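# Move tube carrier TC from nest N1 into raised nest N2

## Task

Carry the tube carrier TC from transfer nest N1 to raised nest N2 and set it down level within N2's locators, turned so that its A1 well sits at the N2 corner labelled A1. Every vial in TC must still be upright in its own well at the end, or the task fails. Vial rack R1 and its vials must be left exactly as they were, and forceps T1 must stay in holder H1. H1 is loose and must keep its original spot and heading. Nothing counts as done if the robot is still what holds it in place. Release TC and move both grippers away to finish.

## Robot and tools

Setup: two arms, left_arm and right_arm. N1 lies between them and N2 on the right_arm side. The A1 corner of TC carries a triangle on its top face. Occasionally a disturbance may tug a held part or nudge a loose object. Never let anything leave the table, and never let the arms collide or press hard on each other.

Frames: the state line lists each gripper's position (metres) and orientation quaternion (w,x,y,z) in one shared scene frame. Its origin is on the table surface midway between the arms, +z is up, +x runs out over the table, and left_arm sits toward +y. The arm names do not refer to image sides. Reported hand positions can be somewhat wrong, worse at long reach. Each gripper has its own axes: fingers extend along its +z and close along its y. The reported position is the point between the finger pads, just under 1 cm behind the tips.

The 14-number row: used by execute_actions and move. Order: dx, dy, dz, rx, ry, rz, opening for left_arm, then the same seven for right_arm. All values lie in [-1, 1]. dx..rz form an offset in that gripper's own axes, counted from its pose in the most recent result that showed it (before any such result in the scene, and for the second and later calls within a single reply, counted from where the arm is when the action begins). Scale: 1.0 equals 0.6 m or 180 degrees; rx, ry, rz together are a single rotation vector. Every row refers back to that same base pose, not to the row before it. The offset is measured from a measured pose, so repeating a small push against something rigid does not press deeper, but against something yielding it does. Zeros are not a pause: they pull the arm back to the base pose. The opening is absolute: +1 fully open (0.087 m), -1 closed.

execute_actions: argument "actions" is a list holding at most one item. An empty list just reports state (with pictures). An item {"rows": [...], "steps": n} runs n control steps of 1/30 s each (n from 9 to 15, default 15); row i is used on step i and the final row repeats. An item {"steps": n} with no rows is a wait of up to 300 steps counted since the last result, including your reply time. Optional "pictures" true requests camera images. A refused call sends nothing. The result arrives 9 steps before the action ends; those steps are kept back and run while you compose the next reply. Only results with nothing kept back show a "Hand target" line per arm.

move: "target" is one 14-number row as above; "speed" is each arm's top path speed in m/s, 0.002 to 0.5, default 0.25 (rotation limited to double that in rad/s). Each gripper follows a straight path to its target and all paths finish together, lasting 0.5 to 10 s; longer ones are cut off at 10 s. Paths ignore obstacles and the other arm. Grippers lag and can overshoot the speed, especially near full reach. Openings are sent at the start. Faster contact hits harder, and aiming farther past a contact presses harder. The result adds a "move:" line: done, off_target, moving, held or fault, plus limits; paced means the sent pose was clipped, held means a check blocked some steps (the arm may then jump fast). Distances to each target are given.

wait: "seconds" 0 to 10; nothing new is sent. zoom_image: "camera" (cam_head_left, cam_head_right, cam_left_wrist, cam_right_wrist, each 672x504) and "region" [x0, y0, x1, y1] in pixels from the top-left, no more than 504 by 504. finished_scene: "scene" is the current scene's number; it ends the scene irreversibly and reports success. Replying with no tool call ends everything.

Controller behaviour: each step the commanded pose is clipped to 70 mm and 16 degrees from the measured pose; position wins over orientation if both cannot be met. After an action, an arm continues only to its last clipped pose, so check results and send the remainder. Joint friction can leave the hand up to about 31 mm off, and tiny commands may not move it. A "pose unreachable" line or HELD marks steps where the clearance check altered or blocked a command. To keep an arm still, send the offset back to its wanted pose in the first call of a reply and zeros afterwards, with its desired opening.

Gripping: grip_measured uses the command scale (readings may be off by about 1 mm). Command roughly 0.02 below grip_measured to hold firmly; less for a light hold. Finger force is about 20 N per pad; fast closing squeezes harder. Joint limits (rad): waist -2.618..3.054, shoulder 0..3.142, elbow 0..3.142, wrist pitch -1.571..1.571, wrist yaw -1.571..1.571, wrist roll -2.094..2.094.

Heat: holding loads warms motors. MOTOR HOT appears from 75 °C; at 90 °C that arm halts for 10 s; at 100 °C it drops whatever it holds. Keep holds short, move smoothly, avoid drops, slams and hard pushes, and keep TC level so no vial tips out.

Each tool is called after "Call:" by a JSON object that holds its "op" and its "data", one argument or row to a line.

## Session

Call:
{"op": "execute_actions", "data": {
  "actions": []
}}

Scene clock: 0.00 s of 12600.00 s.
left_arm: end_effector_position=(+0.1944, +0.3229, +0.3153) grip_measured=+0.992 end_effector_quat_wxyz=(+0.586, +0.141, +0.745, +0.285) | right_arm: end_effector_position=(+0.2725, -0.3499, +0.1389) grip_measured=+0.983 end_effector_quat_wxyz=(+0.223, +0.402, +0.888, +0.008)
Joint positions: left_arm=[-0.855  0.757  0.944 -0.522 -1.095  0.339  0.087] | right_arm=[-0.138  1.468  1.244 -0.903  0.077  0.619  0.087]
Joint velocities: left_arm=[ 0.017 -0.012  0.002  0.007 -0.007 -0.022  0.   ] | right_arm=[-0.012 -0.007 -0.007  0.037 -0.037 -0.066  0.   ]
Hand target (left_arm): +0.194, +0.323, +0.315; +0.586, +0.141, +0.745, +0.285
Hand target (right_arm): +0.273, -0.350, +0.139; +0.223, +0.402, +0.888, +0.008

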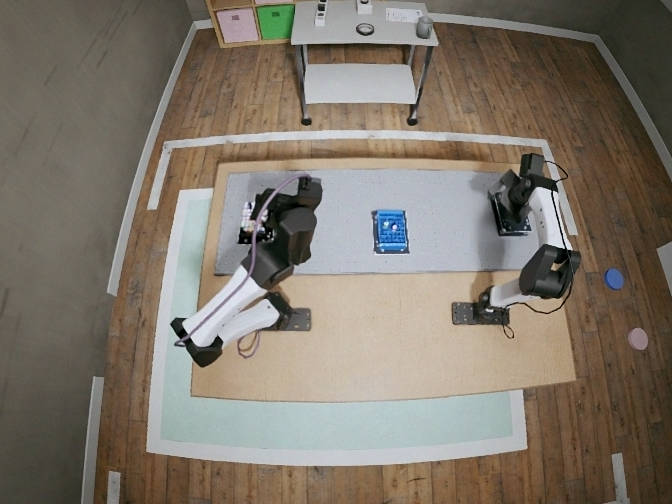

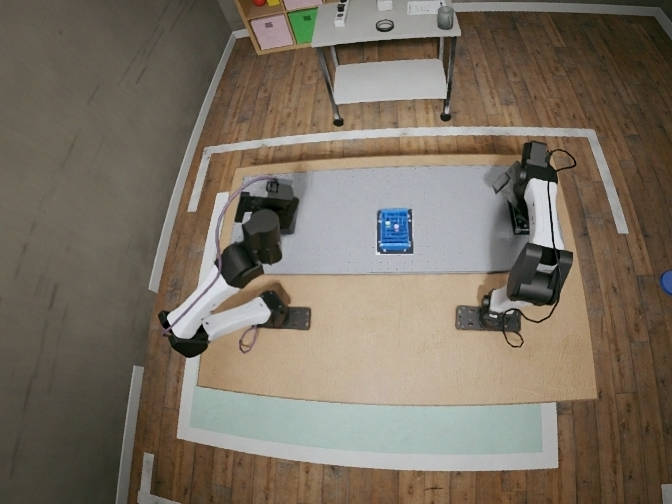

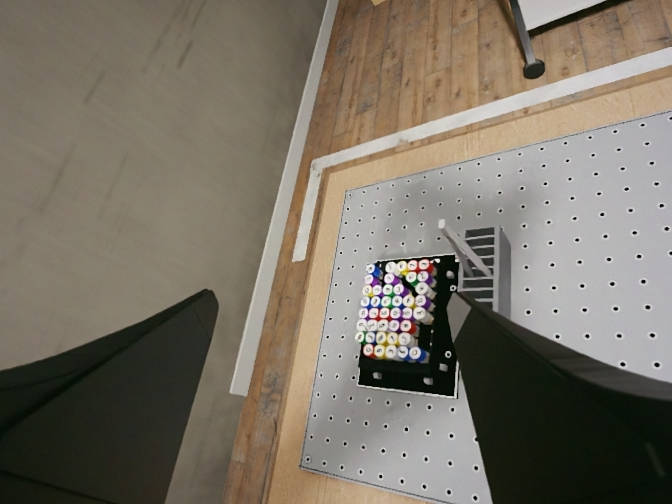

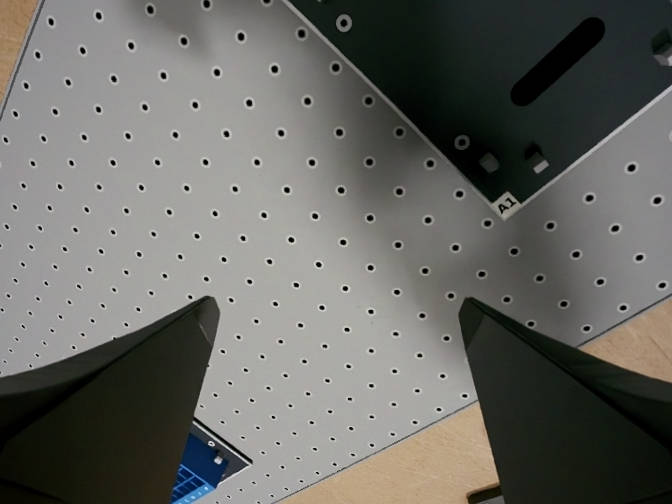

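Call:
{"op": "zoom_image", "data": {
  "camera": "cam_head_left",
  "region": [350, 190, 430, 270]
}}

Call:
{"op": "zoom_image", "data": {
  "camera": "cam_head_left",
  "region": [460, 150, 580, 270]
}}

Region (350, 190, 430, 270) of cam_head_left's 672x504 image, scaled by 6.300, with more detail than that image has.

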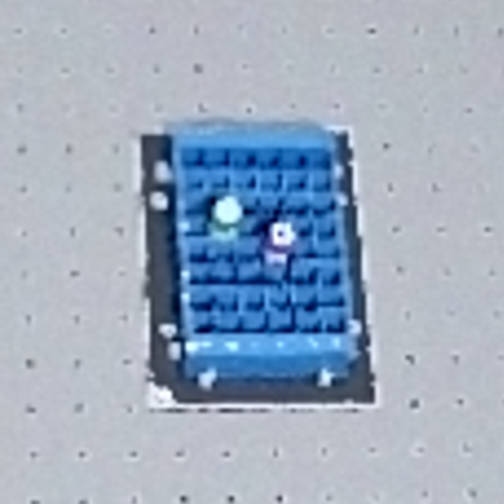

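Region (460, 150, 580, 270) of cam_head_left's 672x504 image, scaled by 4.200, with more detail than that image has.

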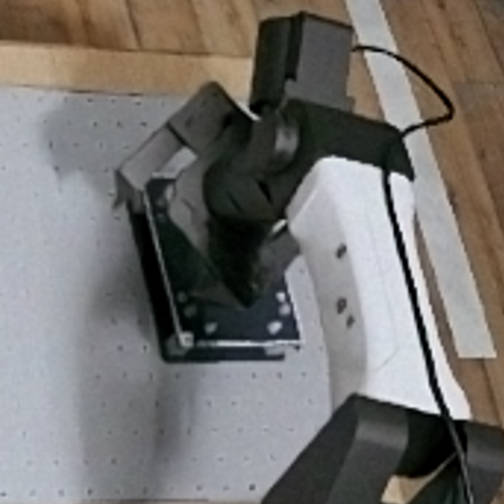

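Call:
{"op": "move", "data": {
  "target": [0,0,0,0,0,0,1,0.341,0.332,-0.187,0.005,0.148,-0.266,1]
}}

Scene clock: 3.27 s of 12600.00 s.
left_arm: end_effector_position=(+0.1945, +0.3229, +0.3155) grip_measured=+0.992 end_effector_quat_wxyz=(+0.586, +0.141, +0.745, +0.284) | right_arm: end_effector_position=(+0.2539, -0.0511, +0.2025) grip_measured=+0.983 end_effector_quat_wxyz=(+0.080, +0.008, +0.995, +0.064)
Joint positions: left_arm=[-0.855  0.757  0.944 -0.521 -1.095  0.339  0.087] | right_arm=[ 0.686  2.018  2.193 -1.54  -0.011  0.628  0.087]
Joint velocities: left_arm=[-0.012 -0.017 -0.017 -0.007 -0.007 -0.022  0.001] | right_arm=[-0.002  0.002 -0.007 -0.037  0.051 -0.007 -0.001]
Hand target (left_arm): +0.194, +0.323, +0.315; +0.586, +0.141, +0.745, +0.285
Hand target (right_arm): +0.254, -0.049, +0.201; +0.072, +0.004, +0.995, +0.064
Off the commanded pose (left_arm): 0.000 m, 0 deg.
Off the commanded pose (right_arm): 0.005 m, 12 deg.
joint sent to its limit (right arm) — the command would take joint 4 (wrist pitch) past its lower limit, so that joint was sent only as far as its limit.
Kept back: nothing.
move: off_target (right_arm)

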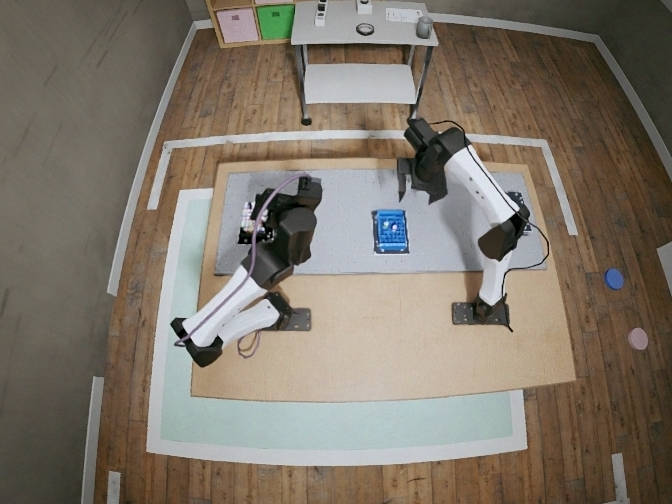

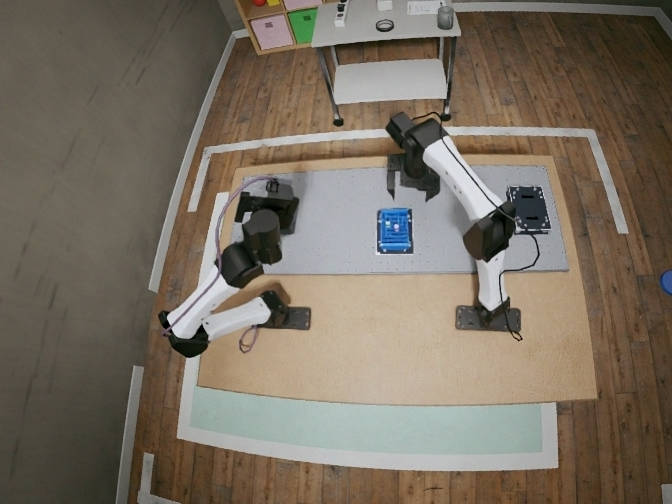

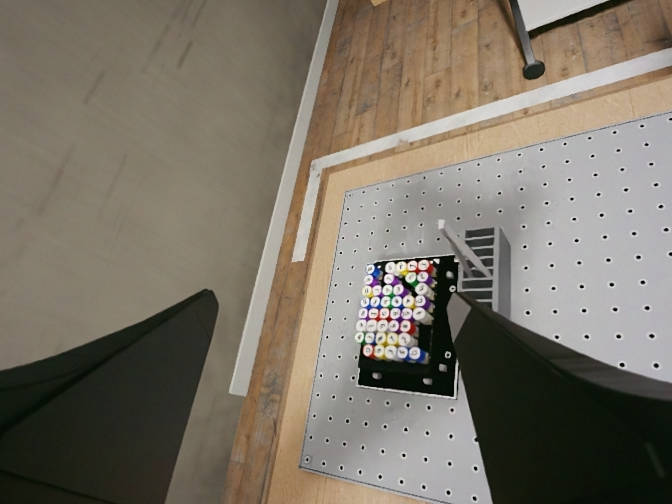

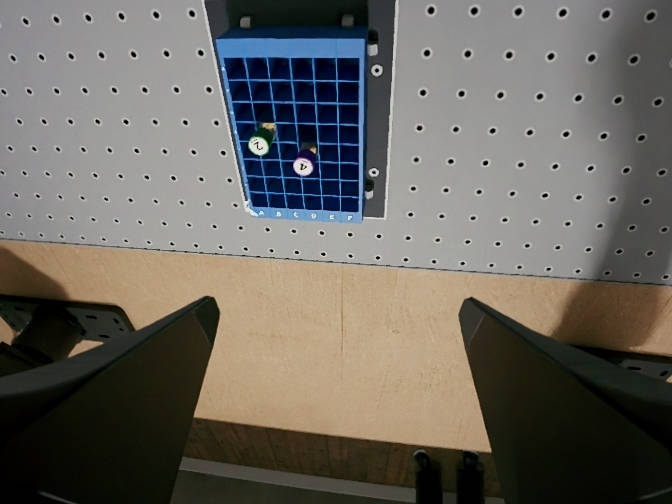

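Call:
{"op": "move", "data": {
  "target": [0,0,0,0,0,0,1,0.025,0.03,0.153,0.041,0.051,-0.005,1]
}}

Scene clock: 4.67 s of 12600.00 s.
left_arm: end_effector_position=(+0.1946, +0.3228, +0.3157) grip_measured=+0.992 end_effector_quat_wxyz=(+0.587, +0.140, +0.745, +0.284) | right_arm: end_effector_position=(+0.2491, -0.0253, +0.1082) grip_measured=+0.983 end_effector_quat_wxyz=(-0.014, -0.002, +1.000, -0.005)
Joint positions: left_arm=[-0.855  0.757  0.944 -0.519 -1.095  0.339  0.087] | right_arm=[ 0.744  2.252  2.162 -1.509 -0.01   0.665  0.087]
Joint velocities: left_arm=[ 0.012 -0.007  0.007 -0.037 -0.022  0.081 -0.001] | right_arm=[ 0.012 -0.007  0.007 -0.051 -0.11  -0.022 -0.001]
Hand target (left_arm): +0.195, +0.323, +0.316; +0.587, +0.141, +0.745, +0.284
Hand target (right_arm): +0.253, -0.021, +0.112; -0.000, -0.000, +1.000, +0.001
Off the commanded pose (left_arm): 0.000 m, 0 deg.
Off the commanded pose (right_arm): 0.008 m, 2 deg.
Kept back: nothing.
move: done

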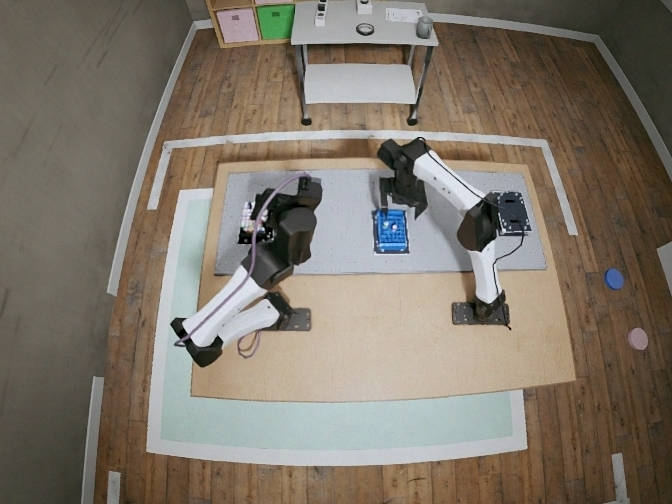

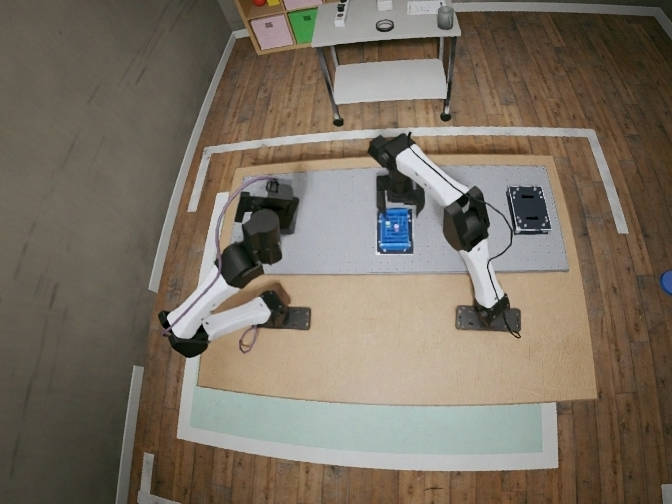

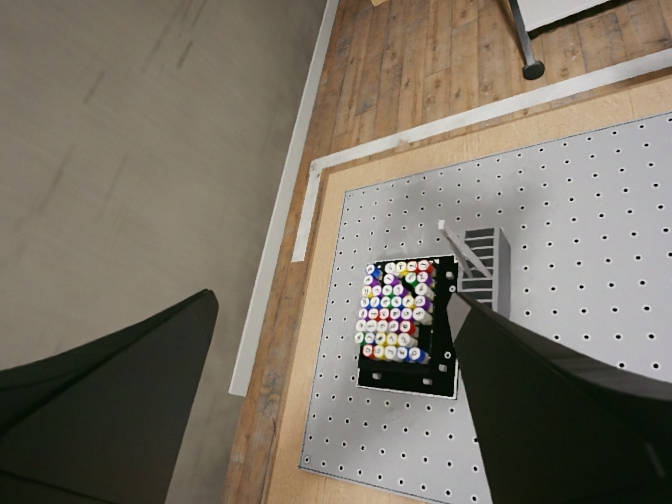

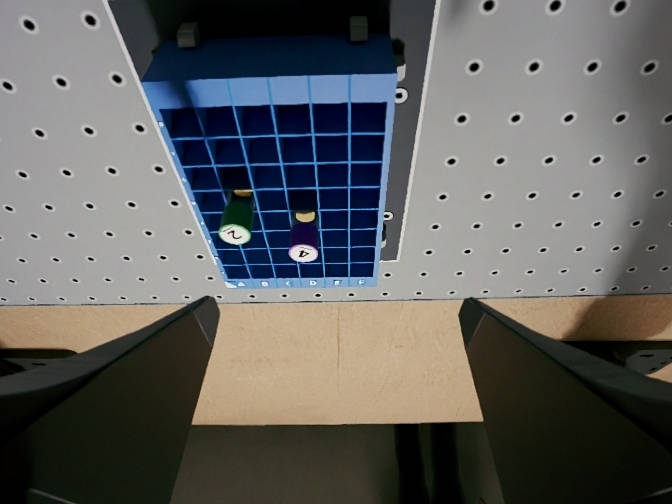

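Call:
{"op": "move", "data": {
  "target": [0,0,0,0,0,0,1,0,0.042,0.04,0,-0.009,0,1],
  "speed": 0.1
}}

Scene clock: 5.93 s of 12600.00 s.
left_arm: end_effector_position=(+0.1946, +0.3227, +0.3157) grip_measured=+0.992 end_effector_quat_wxyz=(+0.587, +0.140, +0.745, +0.284) | right_arm: end_effector_position=(+0.2500, +0.0006, +0.0970) grip_measured=+0.983 end_effector_quat_wxyz=(+0.007, -0.003, +1.000, +0.007)
Joint positions: left_arm=[-0.855  0.757  0.944 -0.519 -1.095  0.339  0.087] | right_arm=[ 0.791  2.274  2.162 -1.438 -0.002  0.711  0.087]
Joint velocities: left_arm=[-0.017 -0.007  0.007  0.051  0.037  0.051 -0.001] | right_arm=[-0.002  0.012 -0.002  0.066  0.007 -0.007  0.001]
Hand target (left_arm): +0.195, +0.323, +0.316; +0.587, +0.140, +0.745, +0.284
Hand target (right_arm): +0.248, -0.000, +0.084; +0.000, -0.002, +1.000, -0.005
Off the commanded pose (left_arm): 0.000 m, 0 deg.
Off the commanded pose (right_arm): 0.013 m, 2 deg.
Kept back: nothing.
move: off_target (right_arm)

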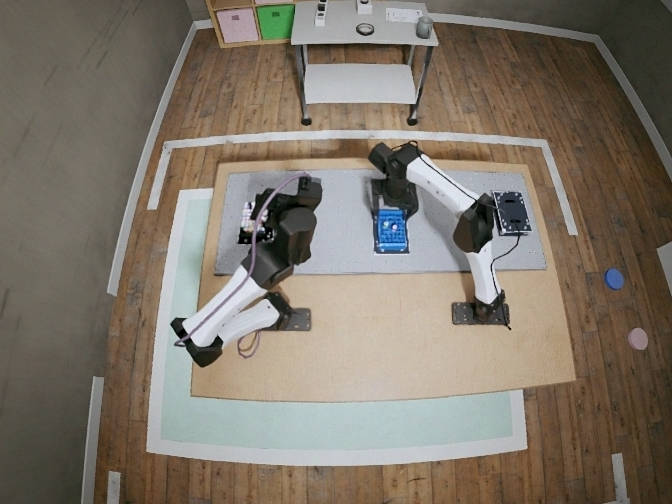

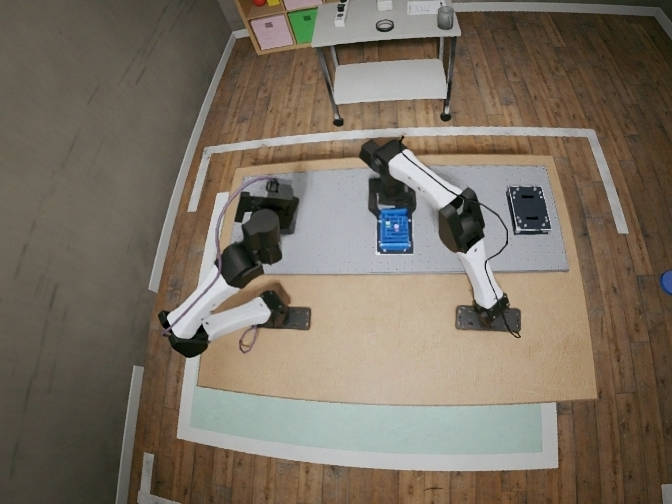

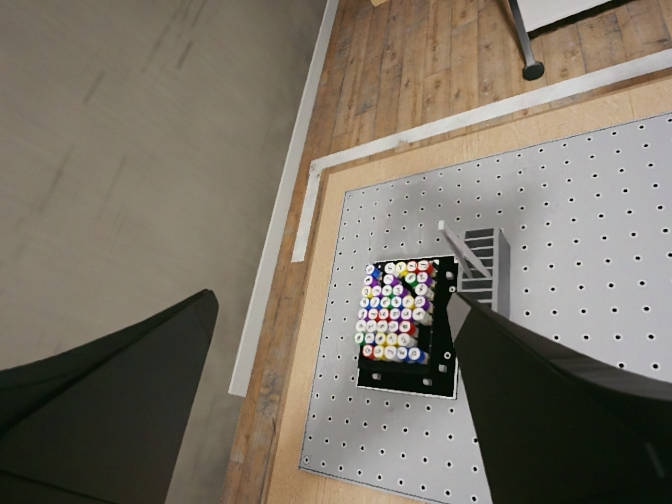

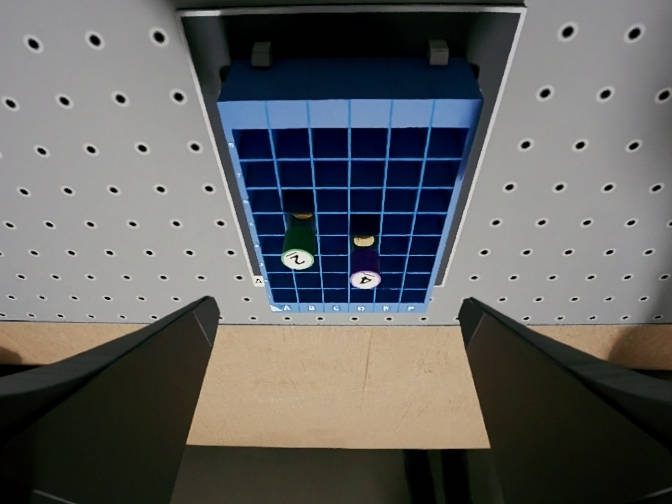

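Call:
{"op": "move", "data": {
  "target": [0,0,0,0,0,0,1,0,-0.009,0.055,0.004,0,0,1],
  "speed": 0.06
}}

Scene clock: 7.30 s of 12600.00 s.
left_arm: end_effector_position=(+0.1947, +0.3227, +0.3159) grip_measured=+0.992 end_effector_quat_wxyz=(+0.587, +0.140, +0.745, +0.284) | right_arm: end_effector_position=(+0.2475, -0.0018, +0.0627) grip_measured=+0.983 end_effector_quat_wxyz=(-0.001, -0.002, +1.000, -0.000)
Joint positions: left_arm=[-0.855  0.757  0.944 -0.518 -1.095  0.339  0.087] | right_arm=[ 0.791  2.274  2.024 -1.322 -0.     0.711  0.087]
Joint velocities: left_arm=[-0.012 -0.002 -0.012  0.022 -0.022  0.007  0.   ] | right_arm=[ 0.007  0.007 -0.007 -0.051 -0.022 -0.022 -0.   ]
Hand target (left_arm): +0.195, +0.323, +0.316; +0.587, +0.140, +0.745, +0.284
Hand target (right_arm): +0.250, -0.005, +0.064; +0.007, -0.003, +1.000, +0.001
Off the commanded pose (left_arm): 0.000 m, 0 deg.
Off the commanded pose (right_arm): 0.004 m, 1 deg.
Kept back: nothing.
move: done

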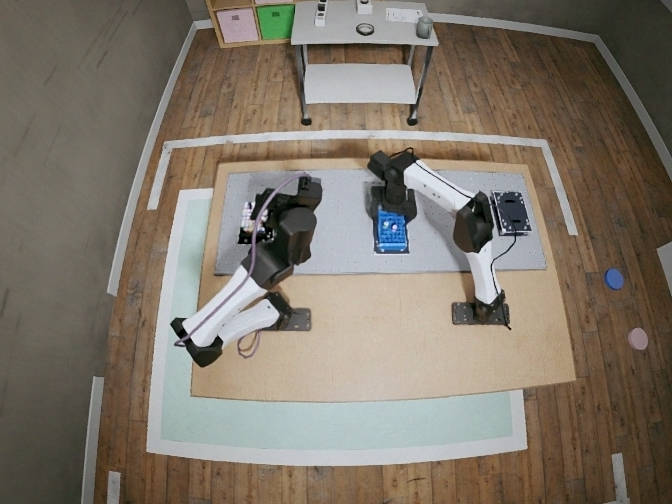

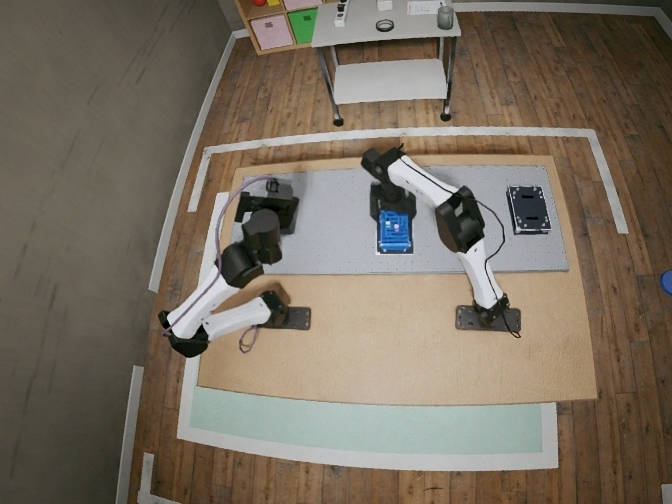

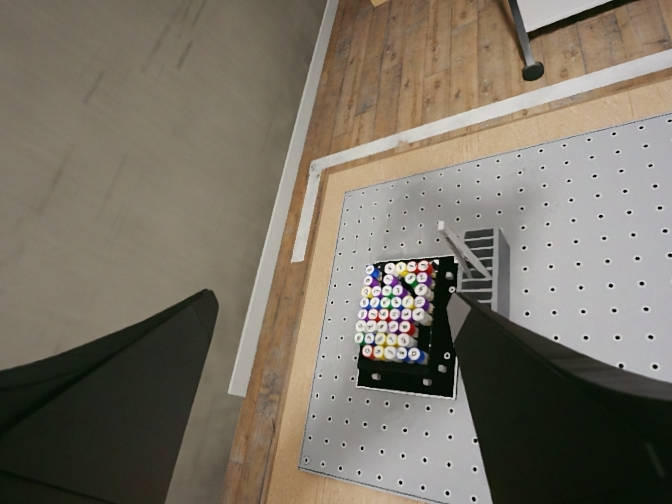

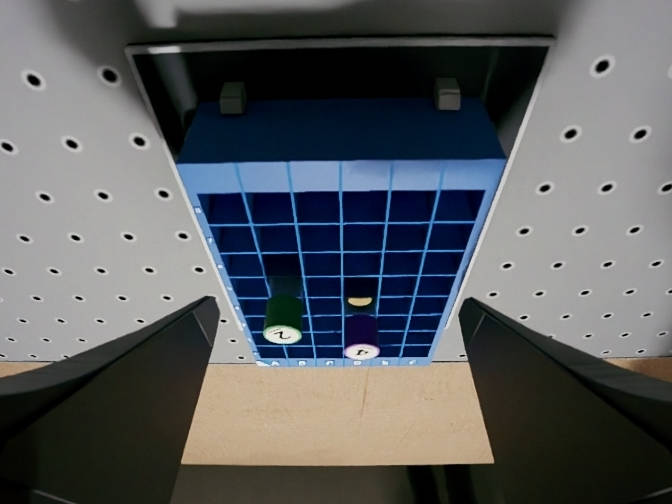

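Call:
{"op": "move", "data": {
  "target": [0,0,0,0,0,0,1,0,-0.002,0.04,0,0,0,1],
  "speed": 0.04
}}

Scene clock: 8.57 s of 12600.00 s.
left_arm: end_effector_position=(+0.1947, +0.3226, +0.3160) grip_measured=+0.992 end_effector_quat_wxyz=(+0.588, +0.139, +0.745, +0.283) | right_arm: end_effector_position=(+0.2471, -0.0021, +0.0439) grip_measured=+0.983 end_effector_quat_wxyz=(-0.000, -0.002, +1.000, +0.000)
Joint positions: left_arm=[-0.855  0.757  0.944 -0.516 -1.095  0.339  0.087] | right_arm=[ 0.791  2.274  1.949 -1.246 -0.     0.711  0.087]
Joint velocities: left_arm=[-0.017 -0.007 -0.022 -0.11   0.007 -0.037  0.   ] | right_arm=[ 0.007 -0.002  0.002  0.066  0.022 -0.022 -0.   ]
Hand target (left_arm): +0.195, +0.323, +0.316; +0.587, +0.140, +0.745, +0.284
Hand target (right_arm): +0.247, -0.003, +0.039; -0.001, -0.002, +1.000, -0.000
Off the commanded pose (left_arm): 0.000 m, 0 deg.
Off the commanded pose (right_arm): 0.005 m, 0 deg.
Kept back: nothing.
move: done

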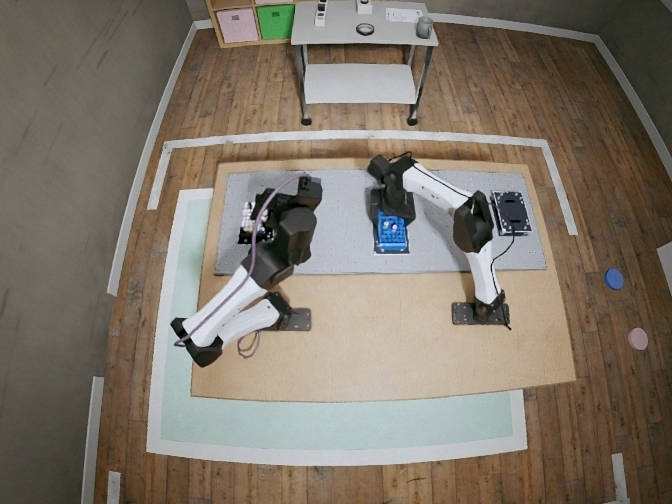

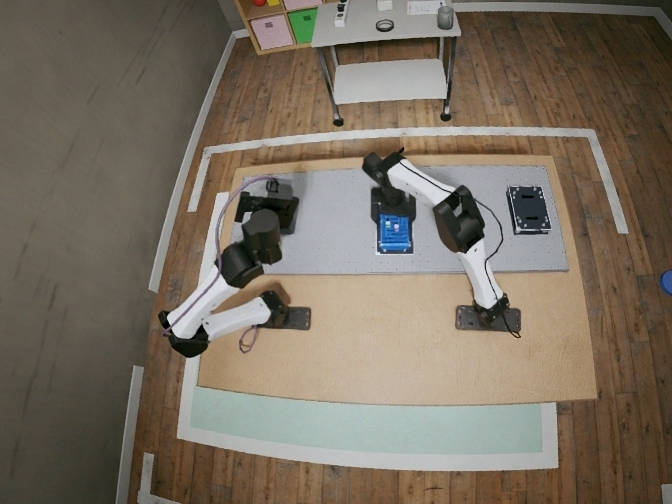

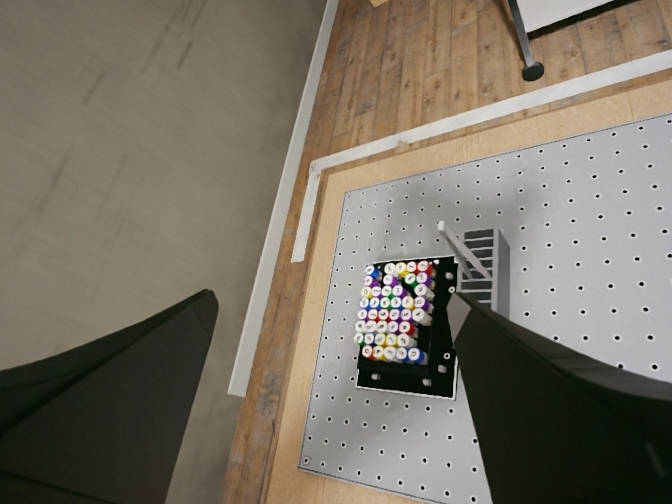

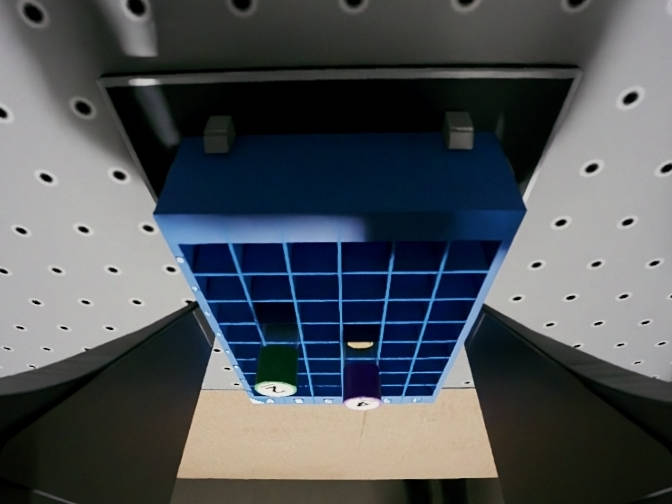

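Call:
{"op": "move", "data": {
  "target": [0,0,0,0,0,0,1,0,0,0.027,0,0,0,1],
  "speed": 0.04
}}

Call:
{"op": "move", "data": {
  "target": [0,0,0,0,0,0,1,0,0,0,0,0,0,0.78]
}}

Scene clock: 9.53 s of 12600.00 s.
left_arm: end_effector_position=(+0.1948, +0.3225, +0.3161) grip_measured=+0.992 end_effector_quat_wxyz=(+0.588, +0.139, +0.745, +0.283) | right_arm: end_effector_position=(+0.2473, -0.0020, +0.0354) grip_measured=+0.983 end_effector_quat_wxyz=(+0.001, -0.002, +1.000, +0.001)
Joint positions: left_arm=[-0.855  0.757  0.944 -0.516 -1.095  0.339  0.087] | right_arm=[ 0.791  2.274  1.916 -1.208 -0.     0.711  0.087]
Joint velocities: left_arm=[-0.017  0.017 -0.012  0.037 -0.022  0.007 -0.002] | right_arm=[-0.007 -0.022 -0.002  0.022 -0.095 -0.051 -0.   ]
Hand target (left_arm): +0.195, +0.323, +0.316; +0.588, +0.139, +0.745, +0.283
Hand target (right_arm): +0.247, -0.002, +0.028; -0.000, -0.002, +1.000, +0.000
Off the commanded pose (left_arm): 0.000 m, 0 deg.
Off the commanded pose (right_arm): 0.008 m, 0 deg.
Kept back: nothing.
move: done

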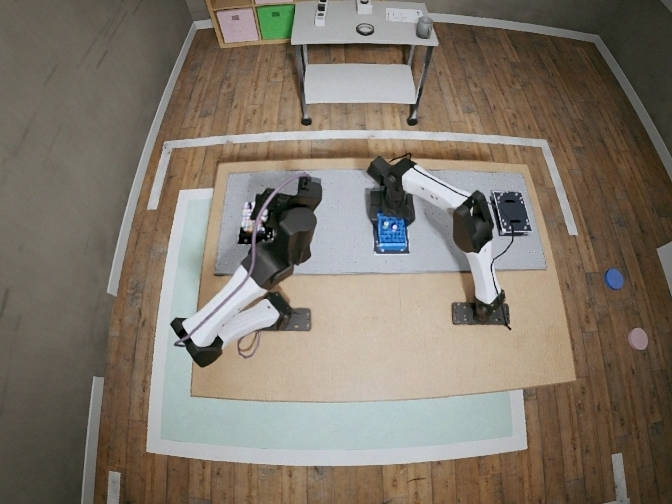

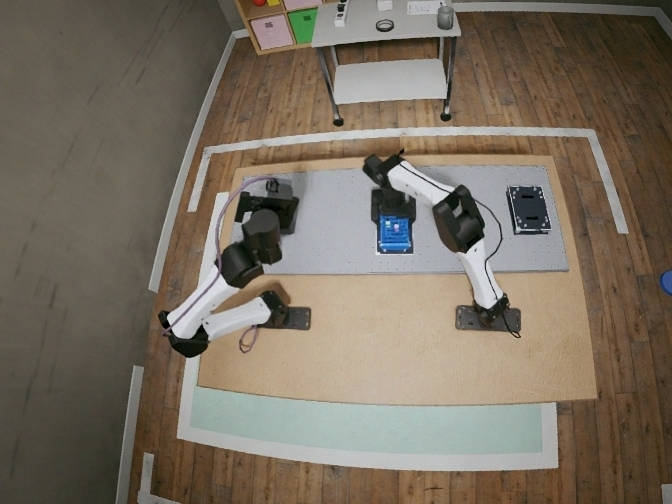

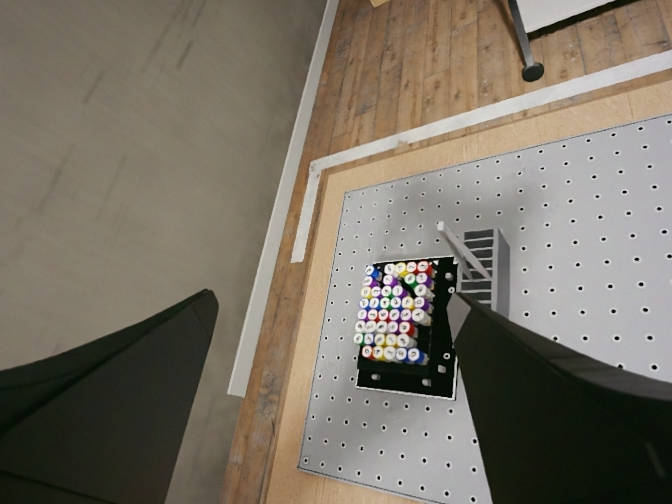

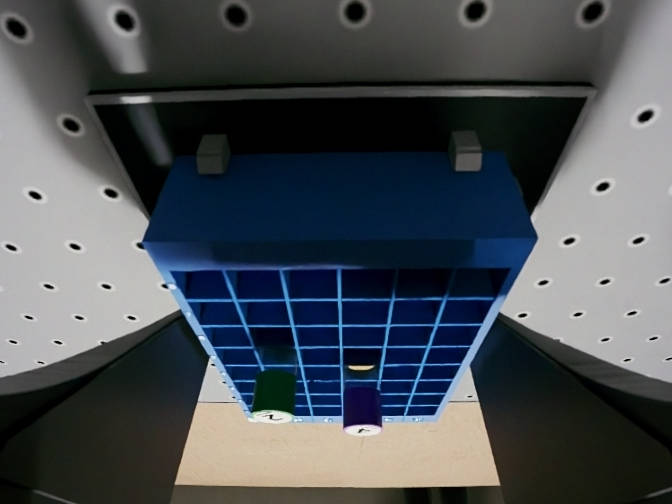

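Scene clock: 10.03 s of 12600.00 s.
left_arm: end_effector_position=(+0.1948, +0.3225, +0.3163) grip_measured=+0.992 end_effector_quat_wxyz=(+0.588, +0.139, +0.745, +0.283) | right_arm: end_effector_position=(+0.2469, -0.0027, +0.0355) grip_measured=+0.928 end_effector_quat_wxyz=(+0.001, -0.003, +1.000, -0.000)
Joint positions: left_arm=[-0.855  0.757  0.944 -0.515 -1.095  0.339  0.087] | right_arm=[ 0.791  2.274  1.916 -1.211  0.002  0.711  0.084]
Joint velocities: left_arm=[-0.002  0.002 -0.012  0.051 -0.081 -0.022  0.   ] | right_arm=[-0.002  0.012  0.012  0.037  0.022  0.007 -0.   ]
Hand target (left_arm): +0.195, +0.323, +0.316; +0.588, +0.139, +0.745, +0.283
Hand target (right_arm): +0.247, -0.002, +0.035; +0.001, -0.002, +1.000, +0.001
Off the commanded pose (left_arm): 0.000 m, 0 deg.
Off the commanded pose (right_arm): 0.001 m, 0 deg.
Kept back: nothing.
move: done

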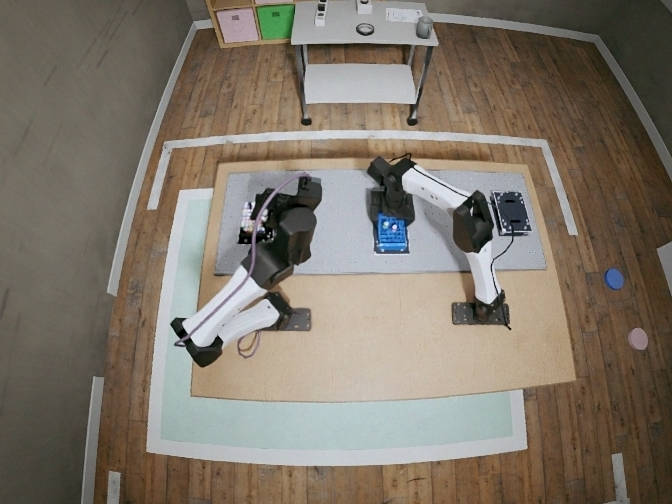

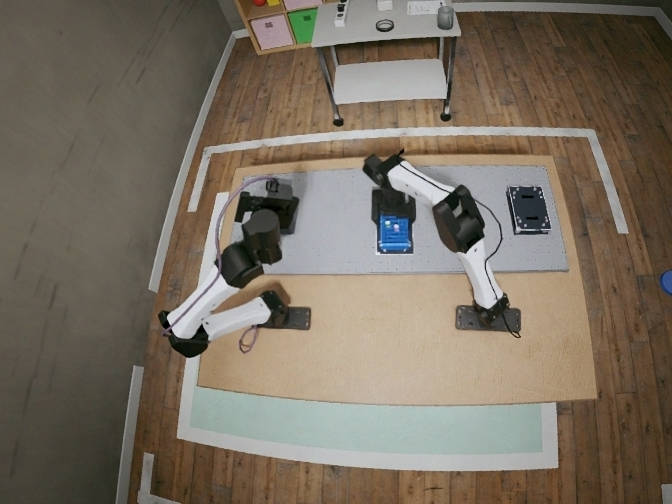

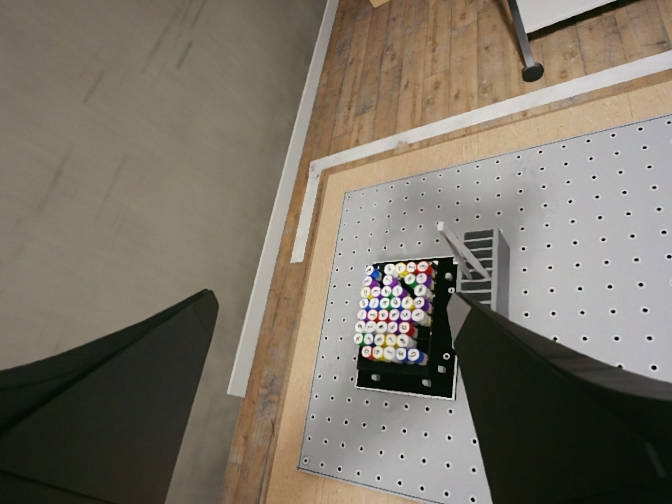

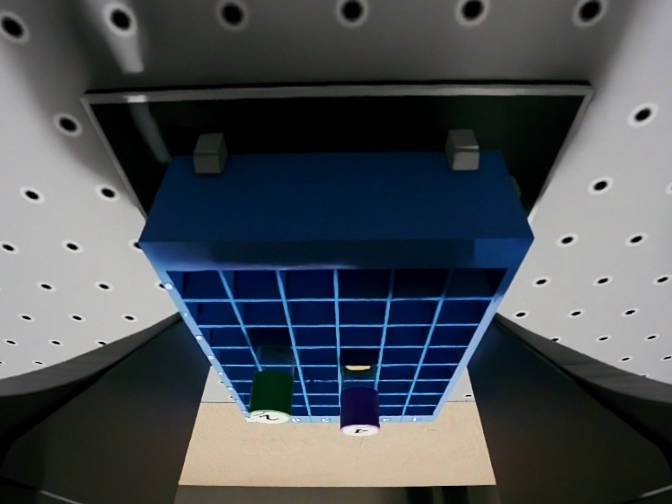

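Call:
{"op": "move", "data": {
  "target": [0,0,0,0,0,0,1,0,0,-0.14,0,0,0,0.89],
  "speed": 0.08
}}

Call:
{"op": "move", "data": {
  "target": [0,0,0,0,0,0,1,-0.07,-0.42,0,0,0,0,0.89],
  "speed": 0.15
}}

Scene clock: 12.03 s of 12600.00 s.
left_arm: end_effector_position=(+0.1949, +0.3224, +0.3163) grip_measured=+0.992 end_effector_quat_wxyz=(+0.589, +0.139, +0.745, +0.283) | right_arm: end_effector_position=(+0.2485, -0.0016, +0.1188) grip_measured=+0.928 end_effector_quat_wxyz=(+0.008, -0.003, +1.000, +0.005)
Joint positions: left_arm=[-0.855  0.757  0.944 -0.514 -1.095  0.339  0.087] | right_arm=[ 0.791  2.285  2.268 -1.536  0.002  0.711  0.084]
Joint velocities: left_arm=[ 0.002 -0.002 -0.007 -0.051 -0.007 -0.007 -0.   ] | right_arm=[-0.007 -0.007 -0.012 -0.037 -0.066  0.007  0.001]
Hand target (left_arm): +0.195, +0.322, +0.316; +0.588, +0.139, +0.745, +0.283
Hand target (right_arm): +0.248, -0.002, +0.119; +0.004, -0.002, +1.000, +0.002
Off the commanded pose (left_arm): 0.000 m, 0 deg.
Off the commanded pose (right_arm): 0.002 m, 1 deg.
joint sent to its limit (right arm) — the command would take joint 4 (wrist pitch) past its lower limit, so that joint was sent only as far as its limit.
Kept back: nothing.
move: done

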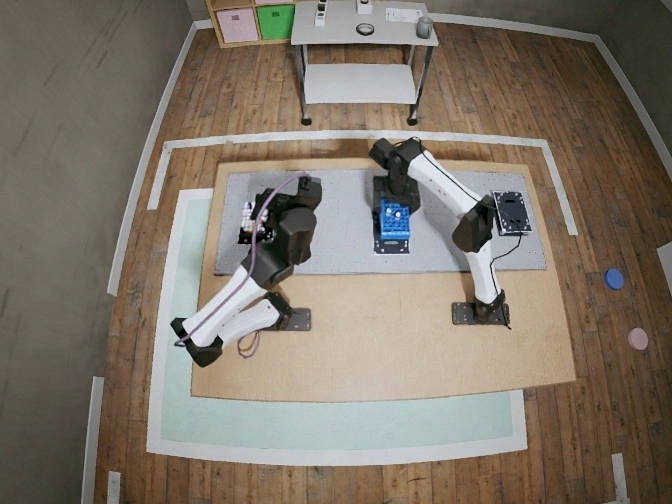

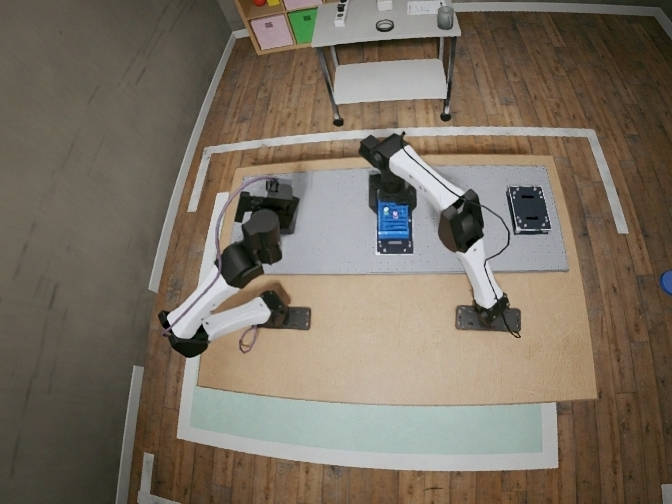

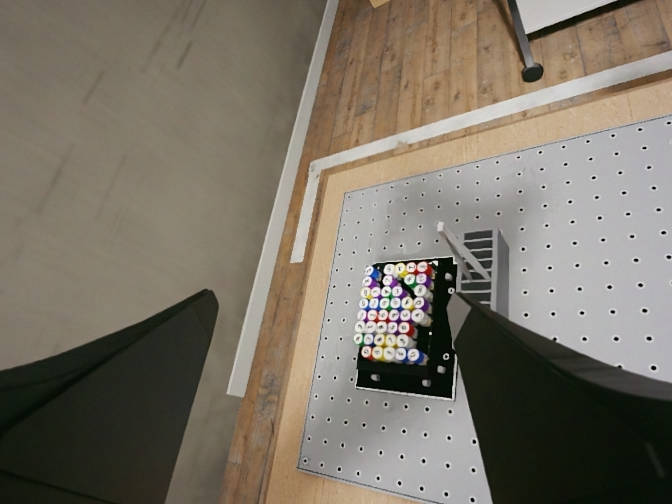

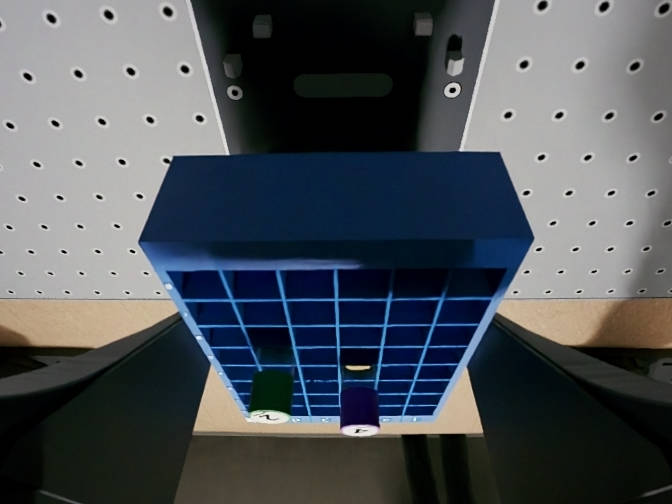

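Scene clock: 14.23 s of 12600.00 s.
left_arm: end_effector_position=(+0.1949, +0.3224, +0.3165) grip_measured=+0.992 end_effector_quat_wxyz=(+0.589, +0.138, +0.745, +0.283) | right_arm: end_effector_position=(+0.2908, -0.2559, +0.1112) grip_measured=+0.928 end_effector_quat_wxyz=(-0.003, +0.002, +1.000, -0.002)
Joint positions: left_arm=[-0.855  0.757  0.944 -0.513 -1.095  0.339  0.087] | right_arm=[ 0.172  1.994  1.778 -1.362  0.003  0.101  0.084]
Joint velocities: left_arm=[-0.022 -0.012 -0.007  0.007 -0.022  0.037 -0.001] | right_arm=[ 0.007 -0.017  0.007  0.037  0.037 -0.066  0.001]
Hand target (left_arm): +0.195, +0.322, +0.316; +0.589, +0.138, +0.745, +0.283
Hand target (right_arm): +0.289, -0.255, +0.117; +0.007, -0.003, +1.000, +0.002
Off the commanded pose (left_arm): 0.000 m, 0 deg.
Off the commanded pose (right_arm): 0.006 m, 2 deg.
Kept back: nothing.
move: done

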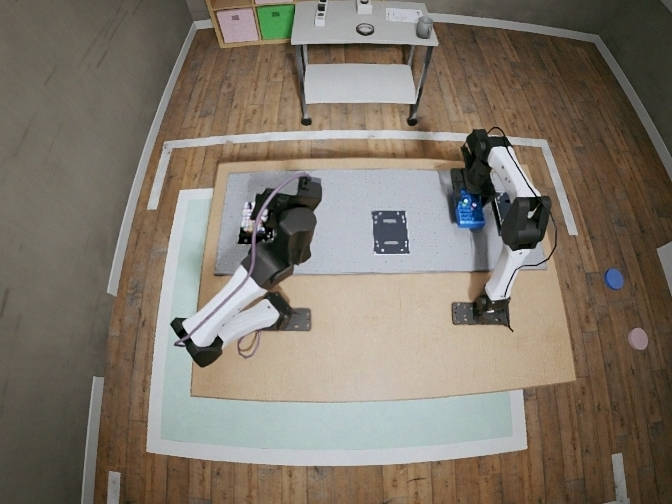

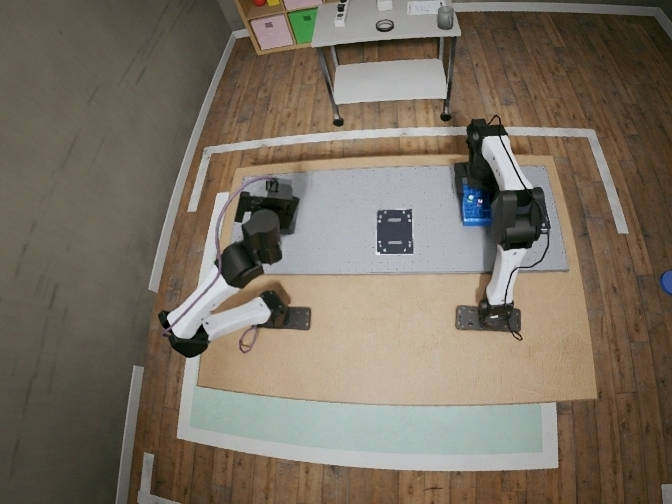

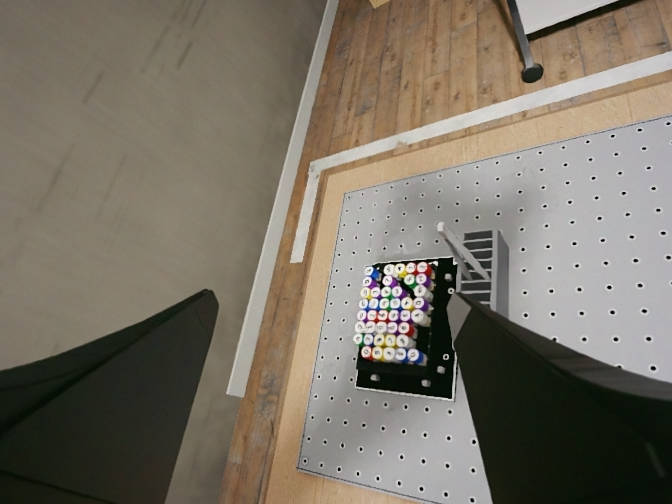

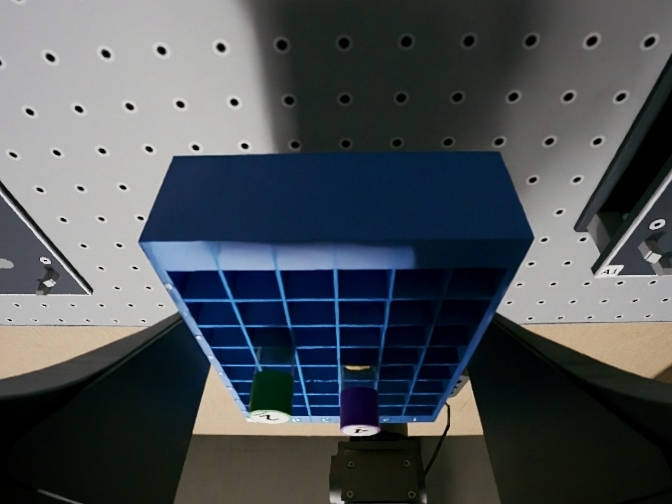

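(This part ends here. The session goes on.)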